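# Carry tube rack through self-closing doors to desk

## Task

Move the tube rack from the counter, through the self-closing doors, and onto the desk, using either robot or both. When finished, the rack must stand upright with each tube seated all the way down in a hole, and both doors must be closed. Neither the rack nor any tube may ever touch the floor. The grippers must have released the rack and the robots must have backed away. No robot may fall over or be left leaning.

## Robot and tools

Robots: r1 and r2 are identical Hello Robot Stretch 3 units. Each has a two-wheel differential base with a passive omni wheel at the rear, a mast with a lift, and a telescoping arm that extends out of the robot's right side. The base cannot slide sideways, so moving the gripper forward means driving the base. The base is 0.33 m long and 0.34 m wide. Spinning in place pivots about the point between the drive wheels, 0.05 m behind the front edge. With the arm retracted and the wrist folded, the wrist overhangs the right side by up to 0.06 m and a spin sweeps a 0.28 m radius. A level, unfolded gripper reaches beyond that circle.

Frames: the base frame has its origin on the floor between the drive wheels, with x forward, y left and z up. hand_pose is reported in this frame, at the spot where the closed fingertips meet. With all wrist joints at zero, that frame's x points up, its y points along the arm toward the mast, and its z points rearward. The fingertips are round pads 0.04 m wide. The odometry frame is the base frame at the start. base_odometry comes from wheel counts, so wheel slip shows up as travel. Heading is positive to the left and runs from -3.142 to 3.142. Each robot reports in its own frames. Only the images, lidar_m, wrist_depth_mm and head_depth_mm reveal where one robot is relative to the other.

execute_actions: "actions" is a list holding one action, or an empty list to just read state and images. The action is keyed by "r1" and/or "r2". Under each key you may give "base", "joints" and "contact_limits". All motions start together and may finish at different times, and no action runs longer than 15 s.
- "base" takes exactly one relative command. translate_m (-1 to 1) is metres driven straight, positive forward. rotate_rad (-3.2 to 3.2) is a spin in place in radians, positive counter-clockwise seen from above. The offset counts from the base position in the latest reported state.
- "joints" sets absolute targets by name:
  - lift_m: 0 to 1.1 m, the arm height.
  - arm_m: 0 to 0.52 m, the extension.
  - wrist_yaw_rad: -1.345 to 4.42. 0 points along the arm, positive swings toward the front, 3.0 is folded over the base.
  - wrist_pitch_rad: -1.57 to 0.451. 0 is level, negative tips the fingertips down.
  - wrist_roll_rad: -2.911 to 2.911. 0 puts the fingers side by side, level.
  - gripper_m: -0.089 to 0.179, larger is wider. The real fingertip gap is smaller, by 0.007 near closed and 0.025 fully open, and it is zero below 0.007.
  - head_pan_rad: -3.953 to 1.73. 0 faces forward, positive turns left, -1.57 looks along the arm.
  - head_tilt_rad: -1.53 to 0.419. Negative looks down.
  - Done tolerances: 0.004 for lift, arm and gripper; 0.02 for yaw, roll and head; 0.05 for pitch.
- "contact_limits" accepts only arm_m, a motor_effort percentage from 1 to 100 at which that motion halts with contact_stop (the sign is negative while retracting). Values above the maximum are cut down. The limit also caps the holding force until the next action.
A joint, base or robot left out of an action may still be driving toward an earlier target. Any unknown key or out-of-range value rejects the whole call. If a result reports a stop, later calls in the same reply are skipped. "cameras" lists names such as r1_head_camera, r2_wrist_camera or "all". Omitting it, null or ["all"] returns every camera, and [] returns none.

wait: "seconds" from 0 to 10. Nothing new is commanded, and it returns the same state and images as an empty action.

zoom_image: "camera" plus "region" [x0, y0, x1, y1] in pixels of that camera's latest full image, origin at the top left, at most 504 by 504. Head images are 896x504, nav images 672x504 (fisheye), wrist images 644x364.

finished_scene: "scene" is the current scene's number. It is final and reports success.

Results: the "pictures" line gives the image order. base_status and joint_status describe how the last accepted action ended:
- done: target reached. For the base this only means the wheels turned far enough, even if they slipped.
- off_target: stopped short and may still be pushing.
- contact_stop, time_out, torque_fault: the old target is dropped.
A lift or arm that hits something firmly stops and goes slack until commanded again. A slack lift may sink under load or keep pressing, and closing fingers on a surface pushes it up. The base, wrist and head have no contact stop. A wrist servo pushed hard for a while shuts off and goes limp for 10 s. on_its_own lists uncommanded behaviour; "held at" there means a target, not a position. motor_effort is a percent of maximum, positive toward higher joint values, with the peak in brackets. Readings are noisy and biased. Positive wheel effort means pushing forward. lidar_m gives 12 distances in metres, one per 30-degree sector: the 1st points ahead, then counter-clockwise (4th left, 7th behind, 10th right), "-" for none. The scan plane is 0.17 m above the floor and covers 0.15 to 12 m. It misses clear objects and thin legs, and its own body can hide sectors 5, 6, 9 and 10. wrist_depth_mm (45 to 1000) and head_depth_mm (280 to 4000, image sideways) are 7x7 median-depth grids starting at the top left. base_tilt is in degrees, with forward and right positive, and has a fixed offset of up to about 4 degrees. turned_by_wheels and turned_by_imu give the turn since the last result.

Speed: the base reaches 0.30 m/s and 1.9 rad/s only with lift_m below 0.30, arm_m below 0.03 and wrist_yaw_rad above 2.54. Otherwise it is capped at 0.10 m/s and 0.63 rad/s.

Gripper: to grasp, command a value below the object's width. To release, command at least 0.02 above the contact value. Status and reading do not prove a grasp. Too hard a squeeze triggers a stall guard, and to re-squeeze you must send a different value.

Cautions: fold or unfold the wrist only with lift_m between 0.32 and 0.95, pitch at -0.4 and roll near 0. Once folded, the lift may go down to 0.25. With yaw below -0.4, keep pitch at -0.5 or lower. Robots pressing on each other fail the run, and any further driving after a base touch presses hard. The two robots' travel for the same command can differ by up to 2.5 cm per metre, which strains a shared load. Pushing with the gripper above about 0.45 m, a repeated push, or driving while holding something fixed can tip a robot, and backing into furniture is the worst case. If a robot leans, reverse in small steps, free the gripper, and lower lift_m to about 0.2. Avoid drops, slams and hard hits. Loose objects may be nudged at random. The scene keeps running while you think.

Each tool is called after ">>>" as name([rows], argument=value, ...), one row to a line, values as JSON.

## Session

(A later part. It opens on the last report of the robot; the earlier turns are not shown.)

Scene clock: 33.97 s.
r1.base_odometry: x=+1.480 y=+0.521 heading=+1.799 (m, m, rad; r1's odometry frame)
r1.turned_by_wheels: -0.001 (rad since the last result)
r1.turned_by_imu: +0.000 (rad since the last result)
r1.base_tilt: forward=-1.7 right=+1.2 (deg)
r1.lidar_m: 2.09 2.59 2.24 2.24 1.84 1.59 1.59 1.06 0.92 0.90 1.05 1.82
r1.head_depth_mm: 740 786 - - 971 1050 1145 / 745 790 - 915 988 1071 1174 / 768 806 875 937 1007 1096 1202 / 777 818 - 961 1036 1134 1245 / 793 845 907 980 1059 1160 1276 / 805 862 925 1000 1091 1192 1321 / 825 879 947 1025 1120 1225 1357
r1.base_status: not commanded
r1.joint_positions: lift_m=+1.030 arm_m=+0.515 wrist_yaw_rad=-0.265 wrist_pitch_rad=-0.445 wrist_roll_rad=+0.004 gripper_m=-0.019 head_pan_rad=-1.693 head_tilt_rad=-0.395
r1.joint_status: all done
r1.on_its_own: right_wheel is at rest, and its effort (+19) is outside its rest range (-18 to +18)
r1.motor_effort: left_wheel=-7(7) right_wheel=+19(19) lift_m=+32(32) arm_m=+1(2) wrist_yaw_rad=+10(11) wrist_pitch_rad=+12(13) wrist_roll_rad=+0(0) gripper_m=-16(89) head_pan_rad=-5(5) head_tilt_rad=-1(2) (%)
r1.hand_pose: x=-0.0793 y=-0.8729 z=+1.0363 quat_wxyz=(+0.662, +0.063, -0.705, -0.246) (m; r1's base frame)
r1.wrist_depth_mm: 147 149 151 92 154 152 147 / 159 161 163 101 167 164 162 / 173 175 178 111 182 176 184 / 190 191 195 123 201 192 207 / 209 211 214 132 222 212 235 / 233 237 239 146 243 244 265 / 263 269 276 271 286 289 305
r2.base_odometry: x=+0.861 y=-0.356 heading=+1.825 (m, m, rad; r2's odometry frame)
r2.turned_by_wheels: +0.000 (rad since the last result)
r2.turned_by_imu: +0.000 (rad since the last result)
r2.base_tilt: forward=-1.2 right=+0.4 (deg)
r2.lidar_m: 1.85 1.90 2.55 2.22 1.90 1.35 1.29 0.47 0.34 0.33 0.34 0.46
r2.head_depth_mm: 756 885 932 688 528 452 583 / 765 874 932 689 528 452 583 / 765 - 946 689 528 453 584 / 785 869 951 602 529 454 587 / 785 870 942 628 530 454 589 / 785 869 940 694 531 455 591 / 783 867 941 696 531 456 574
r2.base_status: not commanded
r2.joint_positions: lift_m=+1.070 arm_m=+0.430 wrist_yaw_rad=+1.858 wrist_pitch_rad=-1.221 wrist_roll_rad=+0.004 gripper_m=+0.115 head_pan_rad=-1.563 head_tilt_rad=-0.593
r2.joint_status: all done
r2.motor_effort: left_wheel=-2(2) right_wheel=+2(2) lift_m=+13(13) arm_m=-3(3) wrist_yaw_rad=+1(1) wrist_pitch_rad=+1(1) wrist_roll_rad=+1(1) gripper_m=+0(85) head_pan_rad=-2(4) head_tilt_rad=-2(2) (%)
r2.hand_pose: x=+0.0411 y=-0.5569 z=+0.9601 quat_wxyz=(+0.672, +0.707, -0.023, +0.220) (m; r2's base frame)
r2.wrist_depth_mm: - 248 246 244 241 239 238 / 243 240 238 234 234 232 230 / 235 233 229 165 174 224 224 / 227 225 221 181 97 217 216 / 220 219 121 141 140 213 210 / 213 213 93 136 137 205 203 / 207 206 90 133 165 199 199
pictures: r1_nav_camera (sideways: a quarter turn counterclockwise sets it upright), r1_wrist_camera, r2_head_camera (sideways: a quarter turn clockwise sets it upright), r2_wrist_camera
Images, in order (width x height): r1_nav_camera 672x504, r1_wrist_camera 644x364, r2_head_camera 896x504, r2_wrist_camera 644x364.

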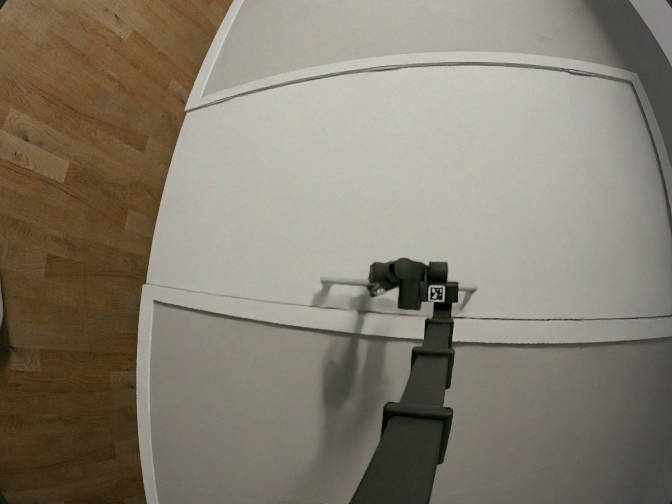

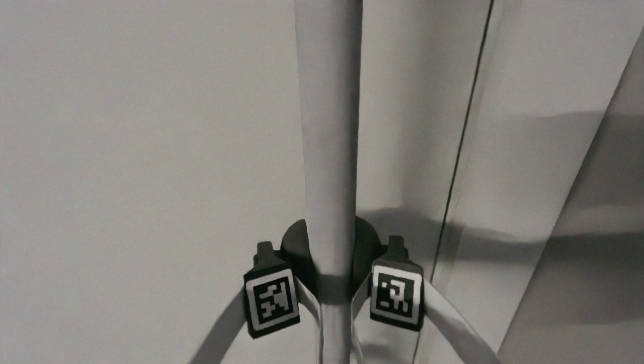

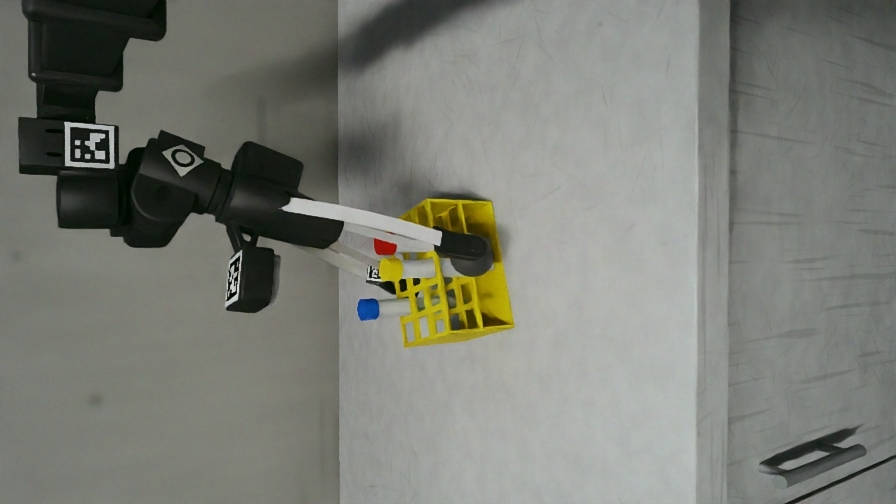

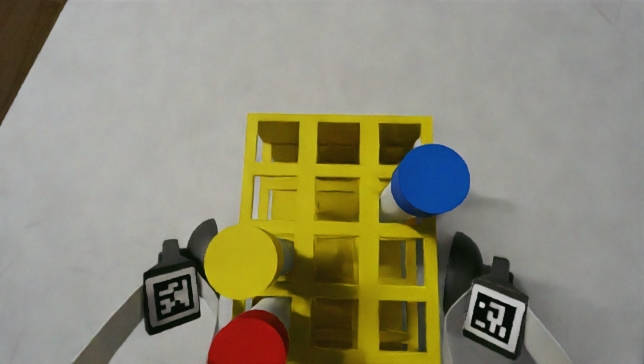

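>>> execute_actions([
  {"r1":{"base":{"translate_m":0.1},"joints":{"arm_m":0.362,"wrist_yaw_rad":-0.4,"wrist_pitch_rad":-0.5}},"r2":{"joints":{"gripper_m":0.04,"lift_m":1.074}}},
], cameras=["r2_wrist_camera","r2_head_camera"])

>>> execute_actions([
  {"r1":{"base":{"translate_m":0.165},"joints":{"arm_m":0.232,"wrist_yaw_rad":-0.6,"head_pan_rad":-2,"head_tilt_rad":-0.8}},"r2":{"joints":{"lift_m":1.1}}},
], cameras=["r2_wrist_camera","r2_head_camera","r1_nav_camera"])

Scene clock: 36.57 s.
r1.base_odometry: x=+1.458 y=+0.619 heading=+1.799 (m, m, rad; r1's odometry frame)
r1.turned_by_wheels: +0.000 (rad since the last result)
r1.turned_by_imu: +0.001 (rad since the last result)
r1.base_tilt: forward=-1.6 right=+1.2 (deg)
r1.lidar_m: 1.99 2.57 2.21 2.21 1.95 1.69 1.69 1.09 0.76 0.76 1.01 1.87
r1.head_depth_mm: 750 801 835 936 1001 1079 1179 / 624 668 - 780 859 1058 1183 / 648 682 - 781 856 929 1018 / 674 717 - 854 900 981 1082 / 700 750 807 879 949 1042 1151 / 730 781 847 917 1006 1108 1233 / 762 821 888 970 1067 1182 1325
r1.base_status: done
r1.joint_positions: lift_m=+1.030 arm_m=+0.362 wrist_yaw_rad=-0.408 wrist_pitch_rad=-0.476 wrist_roll_rad=+0.004 gripper_m=-0.019 head_pan_rad=-1.693 head_tilt_rad=-0.395
r1.joint_status: all done
r1.motor_effort: left_wheel=-3(11) right_wheel=+7(30) lift_m=+28(32) arm_m=-4(8) wrist_yaw_rad=+5(24) wrist_pitch_rad=-12(22) wrist_roll_rad=+0(0) gripper_m=-12(18) head_pan_rad=-5(5) head_tilt_rad=-2(2) (%)
r1.hand_pose: x=-0.1074 y=-0.7062 z=+1.0297 quat_wxyz=(+0.638, +0.024, -0.708, -0.303) (m; r1's base frame)
r1.wrist_depth_mm: 169 169 168 109 167 352 373 / 184 183 183 119 182 385 409 / 202 201 201 193 199 430 459 / 223 223 221 211 220 481 516 / 251 249 248 158 252 544 588 / 283 282 281 - 569 631 698 / 327 326 328 317 342 747 834
r2.base_odometry: x=+0.861 y=-0.356 heading=+1.825 (m, m, rad; r2's odometry frame)
r2.turned_by_wheels: +0.000 (rad since the last result)
r2.turned_by_imu: +0.000 (rad since the last result)
r2.base_tilt: forward=-1.2 right=+0.4 (deg)
r2.lidar_m: 1.85 1.90 2.54 2.11 1.87 1.35 1.29 0.47 0.34 0.33 0.34 0.46
r2.head_depth_mm: - 879 928 688 527 452 582 / 810 876 945 689 528 453 583 / 766 - 959 662 529 453 585 / 780 871 962 611 529 453 587 / 785 870 943 624 529 454 589 / 785 869 942 694 531 455 591 / 784 868 942 695 532 455 575
r2.base_status: not commanded
r2.joint_positions: lift_m=+1.074 arm_m=+0.430 wrist_yaw_rad=+1.858 wrist_pitch_rad=-1.215 wrist_roll_rad=+0.003 gripper_m=+0.041 head_pan_rad=-1.563 head_tilt_rad=-0.593
r2.joint_status: all done
r2.motor_effort: left_wheel=-2(2) right_wheel=+3(3) lift_m=+22(23) arm_m=-3(3) wrist_yaw_rad=+1(1) wrist_pitch_rad=-2(2) wrist_roll_rad=+1(1) gripper_m=-20(92) head_pan_rad=-3(3) head_tilt_rad=-2(2) (%)
r2.hand_pose: x=+0.0426 y=-0.5565 z=+0.9640 quat_wxyz=(+0.671, +0.707, -0.025, +0.222) (m; r2's base frame)
r2.wrist_depth_mm: - 255 253 250 251 248 245 / 249 245 243 241 242 238 238 / 240 239 235 178 232 231 230 / 230 230 225 180 107 223 222 / 224 223 213 145 144 218 215 / 217 216 91 137 140 210 209 / 211 210 206 132 136 204 203
pictures: r2_head_camera (sideways: a quarter turn clockwise sets it upright), r2_wrist_camera
Images, in order (width x height): r2_head_camera 896x504, r2_wrist_camera 644x364.

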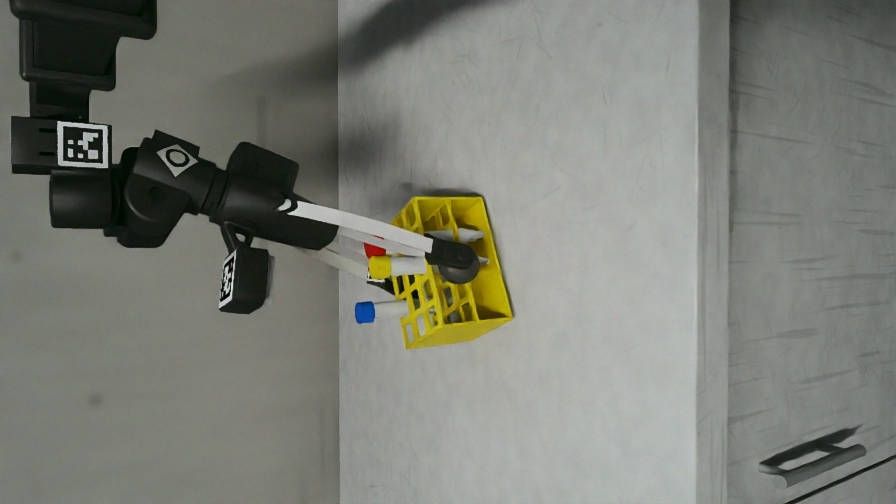

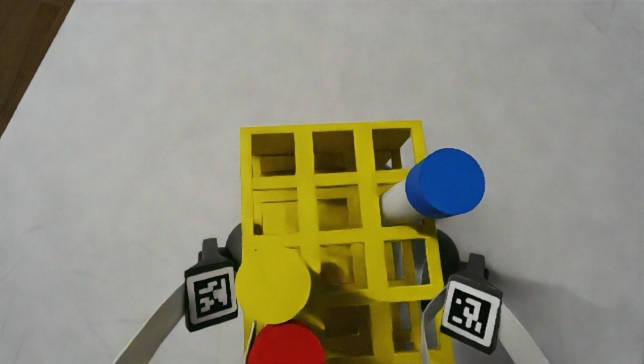

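Scene clock: 40.47 s.
r1.base_odometry: x=+1.420 y=+0.780 heading=+1.799 (m, m, rad; r1's odometry frame)
r1.turned_by_wheels: +0.000 (rad since the last result)
r1.turned_by_imu: +0.001 (rad since the last result)
r1.base_tilt: forward=-1.6 right=+1.2 (deg)
r1.lidar_m: 1.82 2.51 2.17 2.17 2.13 1.85 1.84 1.14 0.98 0.98 1.14 1.95
r1.head_depth_mm: - - - 1440 1511 1318 1162 / - - 1163 1388 1531 1318 1165 / - - 1136 1343 1516 1320 1168 / - 981 1128 1336 1503 1324 1168 / 864 962 1110 1309 1504 1328 1168 / - - 1118 1293 1488 1339 1177 / - - 1098 1271 1483 1344 1180
r1.base_status: done
r1.joint_positions: lift_m=+1.030 arm_m=+0.232 wrist_yaw_rad=-0.599 wrist_pitch_rad=-0.514 wrist_roll_rad=+0.004 gripper_m=-0.020 head_pan_rad=-1.993 head_tilt_rad=-0.790
r1.joint_status: all done
r1.motor_effort: left_wheel=-1(14) right_wheel=+1(32) lift_m=+28(28) arm_m=-4(7) wrist_yaw_rad=-1(40) wrist_pitch_rad=+7(13) wrist_roll_rad=+0(1) gripper_m=-9(15) head_pan_rad=-5(37) head_tilt_rad=-3(23) (%)
r1.hand_pose: x=-0.1406 y=-0.5517 z=+1.0216 quat_wxyz=(+0.599, -0.030, -0.707, -0.374) (m; r1's base frame)
r1.wrist_depth_mm: 394 429 463 503 565 642 736 / 424 457 505 549 623 711 824 / 453 493 549 603 697 803 947 / 492 539 602 674 786 918 - / 532 594 655 737 894 - - / 580 646 734 - - - - / 646 720 829 - - - -
r2.base_odometry: x=+0.861 y=-0.356 heading=+1.825 (m, m, rad; r2's odometry frame)
r2.turned_by_wheels: +0.000 (rad since the last result)
r2.turned_by_imu: -0.001 (rad since the last result)
r2.base_tilt: forward=-1.1 right=+0.4 (deg)
r2.lidar_m: 1.85 1.90 2.54 1.94 1.90 1.35 1.29 0.47 0.34 0.33 0.34 0.46
r2.head_depth_mm: 808 876 933 687 526 451 582 / 809 873 934 689 528 452 583 / - - 945 661 529 453 586 / 786 858 936 612 529 453 588 / 785 857 946 598 530 454 589 / 784 869 941 694 531 455 591 / 786 868 941 695 532 455 573
r2.base_status: not commanded
r2.joint_positions: lift_m=+1.100 arm_m=+0.430 wrist_yaw_rad=+1.858 wrist_pitch_rad=-1.224 wrist_roll_rad=+0.003 gripper_m=+0.041 head_pan_rad=-1.563 head_tilt_rad=-0.593
r2.joint_status: all done
r2.motor_effort: left_wheel=-2(2) right_wheel=+2(3) lift_m=+25(24) arm_m=-3(3) wrist_yaw_rad=+2(1) wrist_pitch_rad=+2(3) wrist_roll_rad=+1(1) gripper_m=-14(19) head_pan_rad=-4(4) head_tilt_rad=-4(3) (%)
r2.hand_pose: x=+0.0404 y=-0.5571 z=+0.9891 quat_wxyz=(+0.672, +0.707, -0.022, +0.219) (m; r2's base frame)
r2.wrist_depth_mm: - 280 278 274 273 269 269 / - 272 268 265 262 261 260 / 266 262 260 183 253 255 253 / 257 254 250 147 140 247 245 / 248 246 214 144 144 239 237 / 243 241 93 142 143 233 231 / 233 233 136 139 143 226 226
pictures: r1_nav_camera (sideways: a quarter turn counterclockwise sets it upright), r2_head_camera (sideways: a quarter turn clockwise sets it upright), r2_wrist_camera
Images, in order (width x height): r1_nav_camera 672x504, r2_head_camera 896x504, r2_wrist_camera 644x364.

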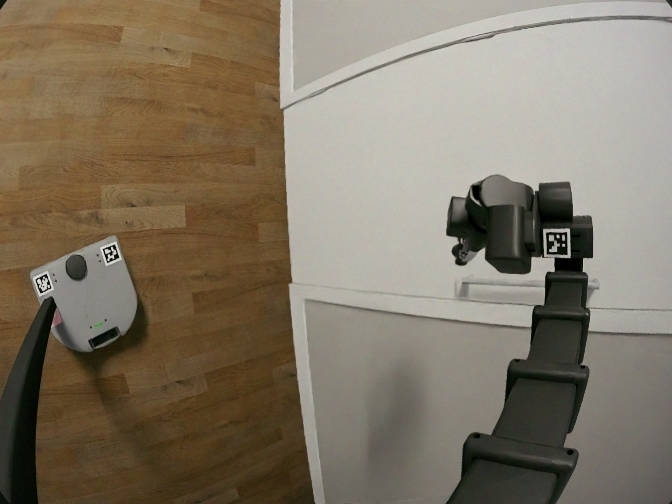

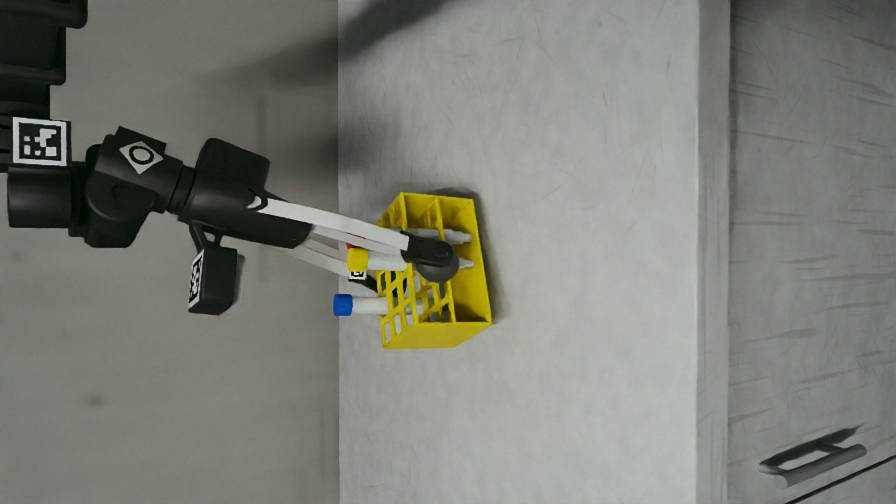

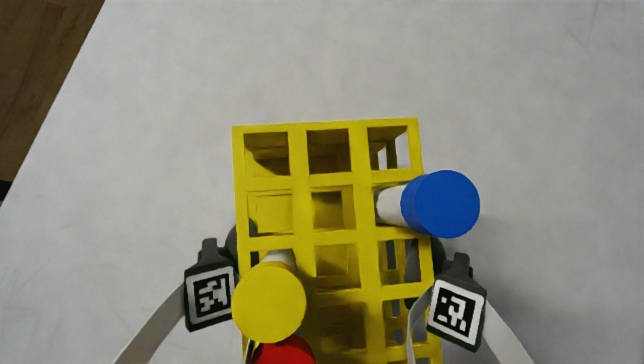

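>>> execute_actions([
  {"r1":{"base":{"translate_m":-0.305},"joints":{"arm_m":0.38,"wrist_yaw_rad":-0.1,"wrist_pitch_rad":-0.4,"gripper_m":0.12}},"r2":{"joints":{"arm_m":0.02}}},
], cameras=[])

>>> execute_actions([
  {"r1":{"joints":{"arm_m":0.519}},"r2":{"base":{"rotate_rad":1.2},"joints":{"head_pan_rad":0.3,"head_tilt_rad":-0.8}}},
], cameras=["r1_wrist_camera"])

>>> execute_actions([
  {"r1":{"joints":{"gripper_m":-0.05}},"r2":{"base":{"translate_m":0.15}}},
], cameras=["r1_wrist_camera","r2_wrist_camera","r2_nav_camera"])

>>> execute_actions([
  {"r1":{"base":{"translate_m":0.045},"joints":{"arm_m":0.43,"wrist_yaw_rad":-0.13}},"r2":{"base":{"translate_m":0.14}}},
], cameras=["r1_wrist_camera"])

Scene clock: 44.97 s.
r1.base_odometry: x=+1.489 y=+0.483 heading=+1.799 (m, m, rad; r1's odometry frame)
r1.turned_by_wheels: +0.000 (rad since the last result)
r1.turned_by_imu: +0.001 (rad since the last result)
r1.base_tilt: forward=-1.6 right=+1.2 (deg)
r1.lidar_m: 2.13 2.61 2.25 2.24 1.80 1.55 1.55 1.05 0.91 0.89 1.05 1.80
r1.head_depth_mm: - - - 1326 1477 1312 1160 / - - 1072 1271 1471 1323 1160 / - 944 1052 1247 1460 1325 1168 / - 912 1037 1224 1454 1326 1173 / 806 886 1019 1188 1449 1333 1171 / 776 872 1004 1186 1445 1339 1177 / - 864 992 1167 1420 1340 1183
r1.base_status: done
r1.joint_positions: lift_m=+1.030 arm_m=+0.380 wrist_yaw_rad=-0.101 wrist_pitch_rad=-0.419 wrist_roll_rad=+0.004 gripper_m=+0.120 head_pan_rad=-1.993 head_tilt_rad=-0.790
r1.joint_status: all done
r1.motor_effort: left_wheel=+0(4) right_wheel=+1(5) lift_m=+28(28) arm_m=+2(3) wrist_yaw_rad=+0(1) wrist_pitch_rad=+9(10) wrist_roll_rad=+0(0) gripper_m=+1(82) head_pan_rad=-5(5) head_tilt_rad=-3(3) (%)
r1.hand_pose: x=-0.0442 y=-0.7477 z=+1.0423 quat_wxyz=(+0.682, +0.112, -0.699, -0.182) (m; r1's base frame)
r1.wrist_depth_mm: 291 283 275 262 253 248 244 / 315 307 296 282 273 268 263 / 346 334 322 304 295 291 284 / 382 368 354 334 318 319 308 / 421 404 389 368 354 343 335 / 480 464 436 416 391 - 370 / 553 543 499 476 439 436 407
r2.base_odometry: x=+0.861 y=-0.356 heading=+1.825 (m, m, rad; r2's odometry frame)
r2.turned_by_wheels: +0.000 (rad since the last result)
r2.turned_by_imu: -0.001 (rad since the last result)
r2.base_tilt: forward=-1.2 right=+0.4 (deg)
r2.lidar_m: 1.85 1.90 2.54 2.25 1.90 1.36 1.29 0.47 0.34 0.33 0.34 0.46
r2.head_depth_mm: - - - - - 499 583 / - - - - - - 585 / - - - 676 - - - / 784 851 908 691 - - - / 786 870 942 692 - - 428 / 783 869 941 694 - - - / 784 868 939 695 570 - 555
r2.base_status: not commanded
r2.joint_positions: lift_m=+1.100 arm_m=+0.020 wrist_yaw_rad=+1.859 wrist_pitch_rad=-1.224 wrist_roll_rad=+0.003 gripper_m=+0.041 head_pan_rad=-1.563 head_tilt_rad=-0.593
r2.joint_status: all done
r2.motor_effort: left_wheel=-1(2) right_wheel=+2(2) lift_m=+26(25) arm_m=-3(5) wrist_yaw_rad=+1(1) wrist_pitch_rad=+2(2) wrist_roll_rad=+1(1) gripper_m=-15(15) head_pan_rad=-3(3) head_tilt_rad=-3(4) (%)
r2.hand_pose: x=+0.0404 y=-0.1471 z=+0.9891 quat_wxyz=(+0.672, +0.707, -0.021, +0.219) (m; r2's base frame)
r2.wrist_depth_mm: - - - - - 618 293 / - - - - - 538 268 / - - - 183 795 470 256 / - - - 148 140 372 246 / - - 194 144 144 368 240 / - - 93 141 144 329 233 / - - 136 139 143 255 226
pictures: none
No camera images: the call's "cameras" was empty. Leave "cameras" out to get every camera's image.

Scene clock: 47.80 s.
r1.base_odometry: x=+1.489 y=+0.483 heading=+1.799 (m, m, rad; r1's odometry frame)
r1.turned_by_wheels: +0.000 (rad since the last result)
r1.turned_by_imu: +0.001 (rad since the last result)
r1.base_tilt: forward=-1.5 right=+1.2 (deg)
r1.lidar_m: 2.25 2.60 2.25 2.25 1.80 1.55 1.55 1.05 0.90 0.89 1.04 1.80
r1.head_depth_mm: - - - 1325 1477 1316 1163 / - - 1070 1272 1468 1318 1162 / - 944 1049 1247 1465 1320 1163 / - 901 1037 1226 1450 1324 1170 / 796 887 1022 1188 1443 1336 1173 / 767 869 1003 1185 1444 1335 1175 / 777 852 993 1166 1418 1337 1183
r1.base_status: not commanded
r1.joint_positions: lift_m=+1.030 arm_m=+0.519 wrist_yaw_rad=-0.101 wrist_pitch_rad=-0.419 wrist_roll_rad=+0.004 gripper_m=+0.120 head_pan_rad=-1.993 head_tilt_rad=-0.790
r1.joint_status: all done
r1.motor_effort: left_wheel=+0(1) right_wheel=+1(1) lift_m=+28(29) arm_m=+2(2) wrist_yaw_rad=+1(1) wrist_pitch_rad=+9(9) wrist_roll_rad=+1(1) gripper_m=+0(1) head_pan_rad=-6(5) head_tilt_rad=-3(3) (%)
r1.hand_pose: x=-0.0442 y=-0.8867 z=+1.0423 quat_wxyz=(+0.682, +0.112, -0.699, -0.182) (m; r1's base frame)
r1.wrist_depth_mm: 156 152 148 83 140 136 121 / 170 166 160 90 151 146 130 / 187 181 174 98 163 156 140 / 205 199 191 108 178 167 152 / 230 219 211 121 196 173 168 / 260 251 236 138 218 - 192 / 298 297 269 165 243 218 218
r2.base_odometry: x=+0.861 y=-0.356 heading=+3.025 (m, m, rad; r2's odometry frame)
r2.turned_by_wheels: +1.200 (rad since the last result)
r2.turned_by_imu: +1.215 (rad since the last result)
r2.base_tilt: forward=-1.2 right=+0.4 (deg)
r2.lidar_m: 3.00 2.24 1.64 1.31 0.83 0.41 0.33 0.33 0.36 0.56 1.84 2.00
r2.head_depth_mm: 3531 3110 2283 1827 1519 1294 1129 / 3428 3110 2295 1835 1523 1300 1130 / 3412 3133 2298 1835 1523 1298 1134 / 3370 3109 2316 1838 1518 1298 1135 / 3358 3110 2322 1835 1525 1302 1138 / 3270 3025 2340 1846 1526 1305 1135 / 3290 3158 2353 1855 1527 1304 1143
r2.base_status: done
r2.joint_positions: lift_m=+1.100 arm_m=+0.020 wrist_yaw_rad=+1.859 wrist_pitch_rad=-1.225 wrist_roll_rad=+0.003 gripper_m=+0.041 head_pan_rad=+0.293 head_tilt_rad=-0.790
r2.joint_status: all done
r2.motor_effort: left_wheel=-2(5) right_wheel=+3(8) lift_m=+25(25) arm_m=-4(3) wrist_yaw_rad=+1(0) wrist_pitch_rad=+2(3) wrist_roll_rad=+1(1) gripper_m=-15(15) head_pan_rad=+4(48) head_tilt_rad=-5(18) (%)
r2.hand_pose: x=+0.0402 y=-0.1472 z=+0.9891 quat_wxyz=(+0.672, +0.707, -0.021, +0.219) (m; r2's base frame)
r2.wrist_depth_mm: - - - - - - - / - - - - - - - / - - - 184 - - - / - - - 147 140 - - / - - 195 144 144 - - / - - 93 141 144 - - / - - 136 139 143 - -
pictures: r1_wrist_camera
Images, in order (width x height): r1_wrist_camera 644x364.

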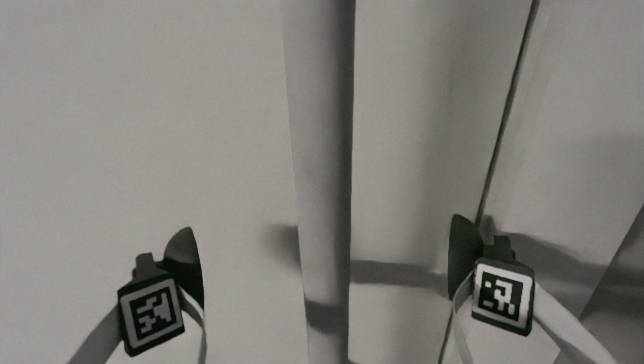

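Scene clock: 50.87 s.
r1.base_odometry: x=+1.489 y=+0.483 heading=+1.799 (m, m, rad; r1's odometry frame)
r1.turned_by_wheels: +0.000 (rad since the last result)
r1.turned_by_imu: +0.001 (rad since the last result)
r1.base_tilt: forward=-1.6 right=+1.3 (deg)
r1.lidar_m: 2.12 2.61 2.25 2.25 1.80 1.55 1.55 1.05 0.91 0.89 1.04 1.80
r1.head_depth_mm: - - - 1323 1482 1314 1161 / - - 1072 1273 1475 1322 1163 / - 943 1049 1249 1457 1325 1166 / - 902 1033 1225 1456 1323 1170 / 795 887 1020 1187 1447 1335 1174 / 768 866 998 1178 1437 1333 1181 / 769 847 985 1159 1401 1345 1182
r1.base_status: not commanded
r1.joint_positions: lift_m=+1.030 arm_m=+0.519 wrist_yaw_rad=-0.098 wrist_pitch_rad=-0.421 wrist_roll_rad=+0.004 gripper_m=-0.046 head_pan_rad=-1.993 head_tilt_rad=-0.790
r1.joint_status: gripper_m off_target (ended at -0.046, target -0.050)
r1.motor_effort: left_wheel=+0(0) right_wheel=-1(1) lift_m=+28(28) arm_m=+1(2) wrist_yaw_rad=-2(1) wrist_pitch_rad=+10(11) wrist_roll_rad=+1(0) gripper_m=-22(96) head_pan_rad=-5(5) head_tilt_rad=-3(4) (%)
r1.hand_pose: x=-0.0435 y=-0.8867 z=+1.0418 quat_wxyz=(+0.682, +0.114, -0.699, -0.182) (m; r1's base frame)
r1.wrist_depth_mm: 152 149 144 78 136 132 121 / 166 161 156 85 146 141 129 / 181 176 169 93 158 152 140 / 201 193 186 102 171 163 151 / 225 216 204 111 188 176 168 / 255 244 232 121 206 193 190 / 295 279 267 145 243 214 219
r2.base_odometry: x=+0.712 y=-0.339 heading=+3.025 (m, m, rad; r2's odometry frame)
r2.turned_by_wheels: +0.000 (rad since the last result)
r2.turned_by_imu: +0.000 (rad since the last result)
r2.base_tilt: forward=-1.1 right=+0.4 (deg)
r2.lidar_m: 2.93 2.13 1.71 1.37 1.36 0.58 0.47 0.47 0.51 0.79 1.79 1.94
r2.head_depth_mm: 3341 3070 2297 1828 1514 1296 1131 / 3337 3082 2295 1835 1516 1299 1130 / 3308 3094 2305 1834 1524 1303 1130 / 3271 3104 2312 1833 1528 1300 1137 / 3256 3105 2338 1851 1523 1303 1137 / 3134 2996 2267 1844 1531 1302 1136 / 3196 3166 2254 1853 1534 1301 1138
r2.base_status: done
r2.joint_positions: lift_m=+1.100 arm_m=+0.020 wrist_yaw_rad=+1.859 wrist_pitch_rad=-1.225 wrist_roll_rad=+0.003 gripper_m=+0.041 head_pan_rad=+0.293 head_tilt_rad=-0.790
r2.joint_status: not commanded
r2.motor_effort: left_wheel=-2(2) right_wheel=+2(9) lift_m=+25(25) arm_m=-3(3) wrist_yaw_rad=+1(1) wrist_pitch_rad=+3(3) wrist_roll_rad=+2(1) gripper_m=-15(15) head_pan_rad=+3(3) head_tilt_rad=-5(5) (%)
r2.hand_pose: x=+0.0402 y=-0.1472 z=+0.9891 quat_wxyz=(+0.672, +0.707, -0.021, +0.219) (m; r2's base frame)
r2.wrist_depth_mm: - - - - - - - / - - - - - - - / - - - 184 - - - / - - - 147 140 - - / - - 194 144 144 - - / - - 93 141 143 - - / - - 136 139 143 - -
pictures: r1_wrist_camera, r2_nav_camera (sideways: a quarter turn counterclockwise sets it upright), r2_wrist_camera
Images, in order (width x height): r1_wrist_camera 644x364, r2_nav_camera 672x504, r2_wrist_camera 644x364.

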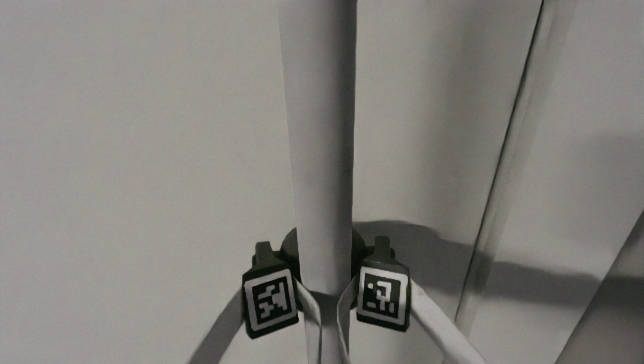

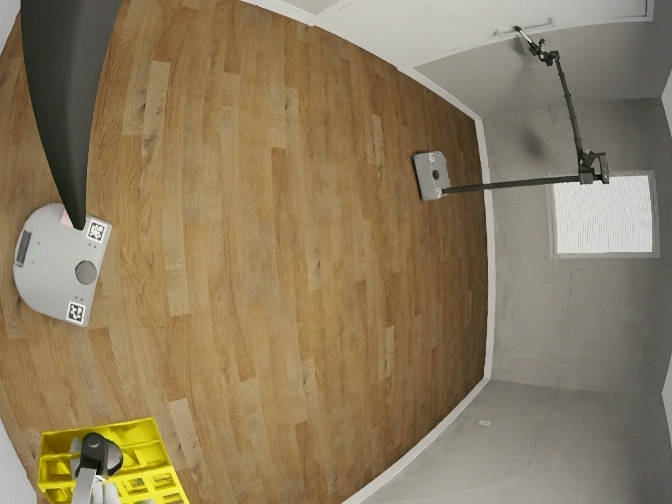

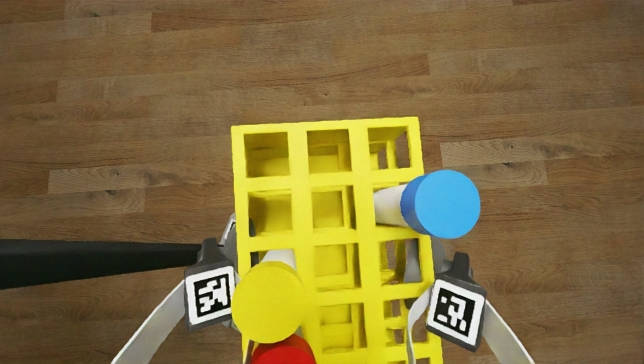

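Scene clock: 53.33 s.
r1.base_odometry: x=+1.479 y=+0.526 heading=+1.799 (m, m, rad; r1's odometry frame)
r1.turned_by_wheels: +0.000 (rad since the last result)
r1.turned_by_imu: -0.007 (rad since the last result)
r1.base_tilt: forward=-1.6 right=+1.2 (deg)
r1.lidar_m: 1.97 2.61 2.24 2.23 1.86 1.60 1.60 1.07 0.92 0.81 0.99 1.79
r1.head_depth_mm: - - - 1351 1491 1318 1161 / - - 1088 1292 1485 1324 1161 / - 958 1064 1269 1463 1325 1166 / - 923 1048 1247 1464 1331 1170 / 805 895 1017 1168 1395 1329 1174 / 762 805 903 1060 1306 1339 1174 / - 761 893 1059 1302 1342 1177
r1.base_status: done
r1.joint_positions: lift_m=+1.030 arm_m=+0.430 wrist_yaw_rad=-0.124 wrist_pitch_rad=-0.424 wrist_roll_rad=+0.004 gripper_m=-0.037 head_pan_rad=-1.993 head_tilt_rad=-0.790
r1.joint_status: all done
r1.on_its_own: gripper_m is held at -0.038, not at your -0.050, by its stall guard, which is not easing now
r1.motor_effort: left_wheel=+2(14) right_wheel=-7(27) lift_m=+28(28) arm_m=-5(8) wrist_yaw_rad=-4(17) wrist_pitch_rad=+11(13) wrist_roll_rad=+1(0) gripper_m=-20(23) head_pan_rad=-5(5) head_tilt_rad=-4(3) (%)
r1.hand_pose: x=-0.0491 y=-0.7974 z=+1.0413 quat_wxyz=(+0.680, +0.106, -0.700, -0.192) (m; r1's base frame)
r1.wrist_depth_mm: 164 156 148 78 133 127 212 / 180 170 160 84 143 137 230 / 200 188 175 92 155 149 251 / 224 208 193 102 168 169 273 / 252 234 214 112 184 292 300 / 292 269 245 120 198 333 331 / 347 310 281 241 238 375 372
r2.base_odometry: x=+0.573 y=-0.322 heading=+3.025 (m, m, rad; r2's odometry frame)
r2.turned_by_wheels: +0.000 (rad since the last result)
r2.turned_by_imu: +0.000 (rad since the last result)
r2.base_tilt: forward=-1.1 right=+0.4 (deg)
r2.lidar_m: 2.84 1.97 1.77 1.42 1.41 0.75 0.60 0.60 0.66 1.76 1.73 1.88
r2.head_depth_mm: 3242 3086 2299 1823 1515 1294 1131 / 3199 3090 2281 1827 1517 1297 1135 / 3190 3115 2324 1844 1519 1306 1131 / 3153 3105 2345 1843 1520 1302 1135 / 3127 3142 2301 1844 1524 1302 1136 / 3083 3162 2199 1843 1532 1301 1138 / 2982 3151 2178 1842 1529 1305 1141
r2.base_status: done
r2.joint_positions: lift_m=+1.100 arm_m=+0.020 wrist_yaw_rad=+1.859 wrist_pitch_rad=-1.225 wrist_roll_rad=+0.003 gripper_m=+0.041 head_pan_rad=+0.293 head_tilt_rad=-0.790
r2.joint_status: not commanded
r2.motor_effort: left_wheel=-2(2) right_wheel=+3(9) lift_m=+25(25) arm_m=-3(3) wrist_yaw_rad=+1(1) wrist_pitch_rad=+3(3) wrist_roll_rad=+1(1) gripper_m=-14(14) head_pan_rad=+4(3) head_tilt_rad=-4(3) (%)
r2.hand_pose: x=+0.0402 y=-0.1472 z=+0.9891 quat_wxyz=(+0.672, +0.707, -0.021, +0.219) (m; r2's base frame)
r2.wrist_depth_mm: - - - - - - - / - - - - - - - / - - - 184 - - - / - - - 147 140 - - / - - 194 144 144 - - / - - 93 141 144 - - / - - 136 139 143 - -
pictures: r1_wrist_camera
Images, in order (width x height): r1_wrist_camera 644x364.

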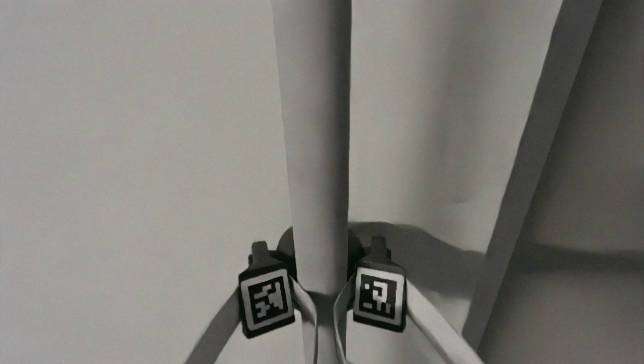

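>>> execute_actions([
  {"r1":{"base":{"translate_m":0.1},"joints":{"arm_m":0.34,"wrist_yaw_rad":-0.3,"wrist_pitch_rad":-0.48,"lift_m":1.044}},"r2":{"base":{"translate_m":0.16}}},
], cameras=[])

>>> execute_actions([
  {"r1":{"base":{"translate_m":0.109},"joints":{"arm_m":0.262,"wrist_yaw_rad":-0.47}},"r2":{"base":{"translate_m":0.2}}},
], cameras=[])

>>> execute_actions([
  {"r1":{"base":{"translate_m":0.133},"joints":{"arm_m":0.193,"wrist_yaw_rad":-0.65}},"r2":{"base":{"translate_m":0.25}}},
], cameras=["r1_wrist_camera","r1_nav_camera"])

Scene clock: 56.50 s.
r1.base_odometry: x=+1.456 y=+0.624 heading=+1.799 (m, m, rad; r1's odometry frame)
r1.turned_by_wheels: +0.000 (rad since the last result)
r1.turned_by_imu: +0.028 (rad since the last result)
r1.base_tilt: forward=-1.6 right=+1.2 (deg)
r1.lidar_m: 1.74 2.53 2.21 2.21 1.93 1.69 1.68 1.08 0.69 0.70 0.99 1.94
r1.head_depth_mm: - - 1179 1336 1501 1313 1161 / - 990 1104 1318 1491 1317 1169 / - 949 1089 1294 1489 1322 1168 / - 927 1085 1274 1465 1330 1168 / 615 689 798 928 1148 1333 1169 / 600 671 800 957 1196 1333 1175 / - 721 819 990 1244 1345 1180
r1.base_status: done
r1.joint_positions: lift_m=+1.044 arm_m=+0.340 wrist_yaw_rad=-0.364 wrist_pitch_rad=-0.496 wrist_roll_rad=+0.005 gripper_m=-0.037 head_pan_rad=-1.993 head_tilt_rad=-0.790
r1.joint_status: wrist_yaw_rad off_target (ended at -0.364, target -0.300); the others done
r1.on_its_own: wrist_yaw_rad is held at -0.354, not at your -0.300, by its stall guard, which is not easing now; gripper_m is held at -0.038, not at your -0.050, by its stall guard, which is not easing now
r1.motor_effort: left_wheel=-4(15) right_wheel=+11(31) lift_m=+30(36) arm_m=-2(10) wrist_yaw_rad=+7(29) wrist_pitch_rad=+8(11) wrist_roll_rad=+0(0) gripper_m=-21(24) head_pan_rad=-5(6) head_tilt_rad=-3(4) (%)
r1.hand_pose: x=-0.0977 y=-0.6849 z=+1.0393 quat_wxyz=(+0.641, +0.046, -0.707, -0.295) (m; r1's base frame)
r1.wrist_depth_mm: 151 145 139 70 129 124 379 / 166 160 153 78 140 135 415 / 187 178 168 86 153 149 462 / 210 199 188 97 169 172 519 / 241 227 213 108 188 552 598 / 284 264 245 118 207 646 694 / 348 316 294 261 255 761 838
r2.base_odometry: x=+0.414 y=-0.304 heading=+3.025 (m, m, rad; r2's odometry frame)
r2.turned_by_wheels: +0.000 (rad since the last result)
r2.turned_by_imu: +0.000 (rad since the last result)
r2.base_tilt: forward=-1.1 right=+0.4 (deg)
r2.lidar_m: 2.75 1.74 1.77 1.48 1.47 0.93 0.76 0.75 0.82 1.69 1.67 1.82
r2.head_depth_mm: 3066 3054 2288 1824 1514 1292 1132 / 3045 3091 2304 1836 1511 1294 1130 / 3067 3081 2306 1840 1519 1304 1133 / 2999 3141 2315 1837 1516 1302 1134 / 2986 3124 2320 1837 1525 1303 1136 / 2964 3141 2336 1856 1530 1307 1137 / 2865 3023 2038 1851 1534 1309 1135
r2.base_status: done
r2.joint_positions: lift_m=+1.100 arm_m=+0.020 wrist_yaw_rad=+1.859 wrist_pitch_rad=-1.225 wrist_roll_rad=+0.003 gripper_m=+0.041 head_pan_rad=+0.293 head_tilt_rad=-0.790
r2.joint_status: not commanded
r2.motor_effort: left_wheel=-2(2) right_wheel=+2(10) lift_m=+25(26) arm_m=-3(3) wrist_yaw_rad=+1(1) wrist_pitch_rad=+3(3) wrist_roll_rad=+1(1) gripper_m=-13(16) head_pan_rad=+3(4) head_tilt_rad=-4(5) (%)
r2.hand_pose: x=+0.0402 y=-0.1472 z=+0.9891 quat_wxyz=(+0.672, +0.707, -0.021, +0.219) (m; r2's base frame)
r2.wrist_depth_mm: - - - - - - - / - - - - - - - / - - - 183 - - - / - - - 148 140 - - / - - 194 144 144 - - / - - 93 141 144 - - / - - 136 139 143 - -
pictures: none
No camera images: the call's "cameras" was empty. Leave "cameras" out to get every camera's image.

Scene clock: 60.07 s.
r1.base_odometry: x=+1.432 y=+0.730 heading=+1.799 (m, m, rad; r1's odometry frame)
r1.turned_by_wheels: +0.000 (rad since the last result)
r1.turned_by_imu: +0.001 (rad since the last result)
r1.base_tilt: forward=-1.6 right=+1.1 (deg)
r1.lidar_m: 1.46 2.51 2.18 2.19 2.05 1.79 1.79 1.11 0.60 0.63 1.02 2.00
r1.head_depth_mm: - - 1219 1383 1515 1319 1156 / - 1021 1141 1356 1519 1317 1167 / - 990 1112 1341 1496 1321 1170 / 532 594 690 829 1016 1270 1166 / 535 587 672 843 1052 1291 1173 / - 638 736 895 1136 1340 1175 / - - 778 953 1228 1340 1180
r1.base_status: done
r1.joint_positions: lift_m=+1.044 arm_m=+0.262 wrist_yaw_rad=-0.533 wrist_pitch_rad=-0.496 wrist_roll_rad=+0.006 gripper_m=-0.037 head_pan_rad=-1.993 head_tilt_rad=-0.790
r1.joint_status: wrist_yaw_rad off_target (ended at -0.533, target -0.470); the others done
r1.on_its_own: wrist_yaw_rad is held at -0.525, not at your -0.470, by its stall guard, which is not easing now; gripper_m is held at -0.038, not at your -0.050, by its stall guard, which is not easing now
r1.motor_effort: left_wheel=-3(9) right_wheel=+11(27) lift_m=+29(31) arm_m=-1(9) wrist_yaw_rad=+6(29) wrist_pitch_rad=+7(9) wrist_roll_rad=-1(0) gripper_m=-21(23) head_pan_rad=-5(5) head_tilt_rad=-3(3) (%)
r1.hand_pose: x=-0.1302 y=-0.5911 z=+1.0394 quat_wxyz=(+0.614, -0.014, -0.708, -0.348) (m; r1's base frame)
r1.wrist_depth_mm: 148 144 139 70 129 125 588 / 163 158 151 77 140 136 656 / 184 175 168 85 153 151 750 / 206 197 186 96 169 739 852 / 237 224 211 107 188 884 - / 276 260 243 118 206 - - / 338 310 292 260 255 - -
r2.base_odometry: x=+0.216 y=-0.280 heading=+3.025 (m, m, rad; r2's odometry frame)
r2.turned_by_wheels: +0.000 (rad since the last result)
r2.turned_by_imu: +0.000 (rad since the last result)
r2.base_tilt: forward=-1.1 right=+0.4 (deg)
r2.lidar_m: 2.63 1.48 1.50 1.56 1.55 1.16 0.94 0.94 1.02 1.61 1.60 1.73
r2.head_depth_mm: 2915 3052 2302 1833 1515 1292 1133 / 2882 3100 2286 1832 1520 1296 1132 / 2854 3136 2314 1835 1522 1301 1134 / 2812 3062 2322 1843 1528 1301 1136 / 2811 3031 2313 1836 1519 1301 1140 / 2790 3025 2331 1847 1529 1302 1135 / 2774 3022 2273 1779 1534 1304 1138
r2.base_status: done
r2.joint_positions: lift_m=+1.100 arm_m=+0.020 wrist_yaw_rad=+1.859 wrist_pitch_rad=-1.225 wrist_roll_rad=+0.003 gripper_m=+0.041 head_pan_rad=+0.293 head_tilt_rad=-0.790
r2.joint_status: not commanded
r2.motor_effort: left_wheel=-2(3) right_wheel=+2(8) lift_m=+25(26) arm_m=-3(4) wrist_yaw_rad=+1(1) wrist_pitch_rad=+2(2) wrist_roll_rad=+1(1) gripper_m=-15(15) head_pan_rad=+3(3) head_tilt_rad=-3(4) (%)
r2.hand_pose: x=+0.0402 y=-0.1472 z=+0.9891 quat_wxyz=(+0.672, +0.707, -0.021, +0.219) (m; r2's base frame)
r2.wrist_depth_mm: - - - - - - - / - - - - - - - / - - - 184 - - - / - - - 147 140 - - / - - 195 143 144 - - / - - 93 142 144 - - / - - 136 139 143 - -
pictures: none
No camera images: the call's "cameras" was empty. Leave "cameras" out to get every camera's image.

Scene clock: 63.97 s.
r1.base_odometry: x=+1.402 y=+0.859 heading=+1.798 (m, m, rad; r1's odometry frame)
r1.turned_by_wheels: +0.000 (rad since the last result)
r1.turned_by_imu: +0.009 (rad since the last result)
r1.base_tilt: forward=-1.6 right=+1.2 (deg)
r1.lidar_m: 1.15 1.20 2.14 2.14 2.19 1.92 1.92 1.16 0.52 0.59 1.17 2.10
r1.head_depth_mm: - - 1259 1423 1525 1314 1164 / - 1070 1182 1400 1525 1316 1165 / - 511 576 700 907 1247 1166 / 478 515 588 723 895 1172 1171 / 415 461 648 795 1004 1284 1175 / - - 739 878 1147 1343 1175 / - - 803 986 1334 1340 1179
r1.base_status: done
r1.joint_positions: lift_m=+1.044 arm_m=+0.193 wrist_yaw_rad=-0.715 wrist_pitch_rad=-0.494 wrist_roll_rad=+0.008 gripper_m=-0.034 head_pan_rad=-1.993 head_tilt_rad=-0.790
r1.joint_status: wrist_yaw_rad off_target (ended at -0.715, target -0.650); the others done
r1.on_its_own: wrist_yaw_rad is held at -0.707, not at your -0.650, by its stall guard, which is not easing now; gripper_m is held at -0.035, not at your -0.050, by its stall guard, which is not easing now
r1.motor_effort: left_wheel=-3(10) right_wheel=+10(30) lift_m=+30(30) arm_m=+0(10) wrist_yaw_rad=+7(36) wrist_pitch_rad=+7(8) wrist_roll_rad=-2(2) gripper_m=-20(24) head_pan_rad=-5(5) head_tilt_rad=-3(3) (%)
r1.hand_pose: x=-0.1619 y=-0.4995 z=+1.0397 quat_wxyz=(+0.579, -0.079, -0.705, -0.402) (m; r1's base frame)
r1.wrist_depth_mm: 149 144 138 71 129 124 950 / 164 158 151 77 140 136 - / 183 175 168 86 153 151 - / 206 197 187 96 169 - - / 237 224 210 106 188 - - / 278 261 243 118 206 - - / 339 309 290 261 254 - -
r2.base_odometry: x=-0.033 y=-0.251 heading=+3.025 (m, m, rad; r2's odometry frame)
r2.turned_by_wheels: +0.000 (rad since the last result)
r2.turned_by_imu: +0.001 (rad since the last result)
r2.base_tilt: forward=-1.2 right=+0.4 (deg)
r2.lidar_m: 2.47 2.96 1.19 1.60 1.65 1.45 1.18 1.17 1.90 1.51 1.50 1.63
r2.head_depth_mm: 2707 2948 2301 1831 1522 1296 1135 / 2673 2911 2284 1828 1514 1295 1132 / 2642 2922 2304 1828 1518 1295 1135 / 2620 2899 2316 1836 1525 1300 1137 / 2602 2870 2315 1849 1526 1305 1135 / 2610 2846 2327 1851 1529 1309 1141 / 2556 2862 2322 1848 1528 1306 1142
r2.base_status: done
r2.joint_positions: lift_m=+1.100 arm_m=+0.020 wrist_yaw_rad=+1.859 wrist_pitch_rad=-1.225 wrist_roll_rad=+0.003 gripper_m=+0.041 head_pan_rad=+0.293 head_tilt_rad=-0.790
r2.joint_status: not commanded
r2.motor_effort: left_wheel=-2(2) right_wheel=+3(9) lift_m=+25(25) arm_m=-4(3) wrist_yaw_rad=+0(0) wrist_pitch_rad=+3(3) wrist_roll_rad=+1(1) gripper_m=-14(16) head_pan_rad=+4(3) head_tilt_rad=-3(5) (%)
r2.hand_pose: x=+0.0402 y=-0.1472 z=+0.9891 quat_wxyz=(+0.672, +0.707, -0.021, +0.219) (m; r2's base frame)
r2.wrist_depth_mm: - - - - - - - / - - - - - - - / - - - 183 - - - / - - - 147 140 - - / - - 194 144 144 - - / - - 93 141 144 - - / - - 136 139 143 - -
pictures: r1_nav_camera (sideways: a quarter turn counterclockwise sets it upright), r1_wrist_camera
Images, in order (width x height): r1_nav_camera 672x504, r1_wrist_camera 644x364.

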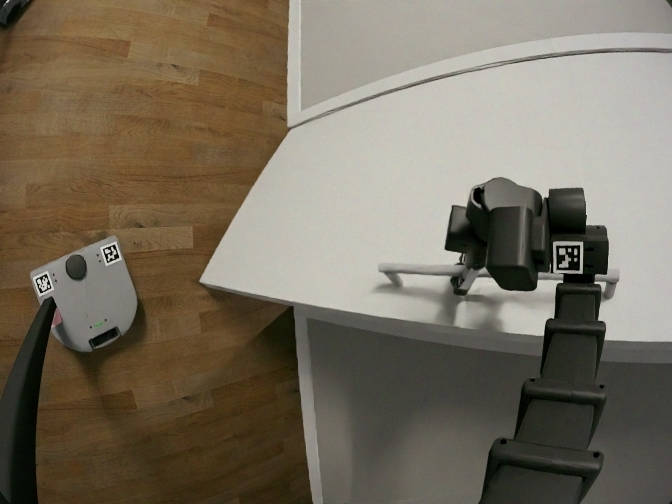

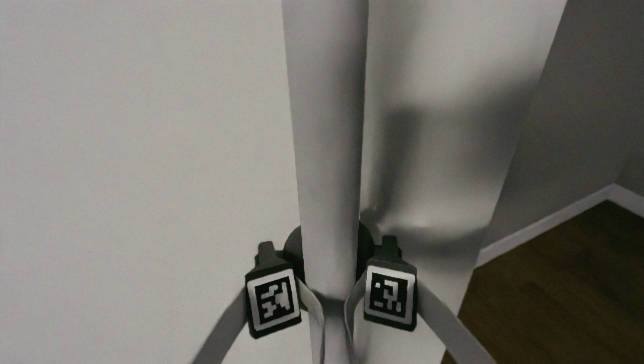

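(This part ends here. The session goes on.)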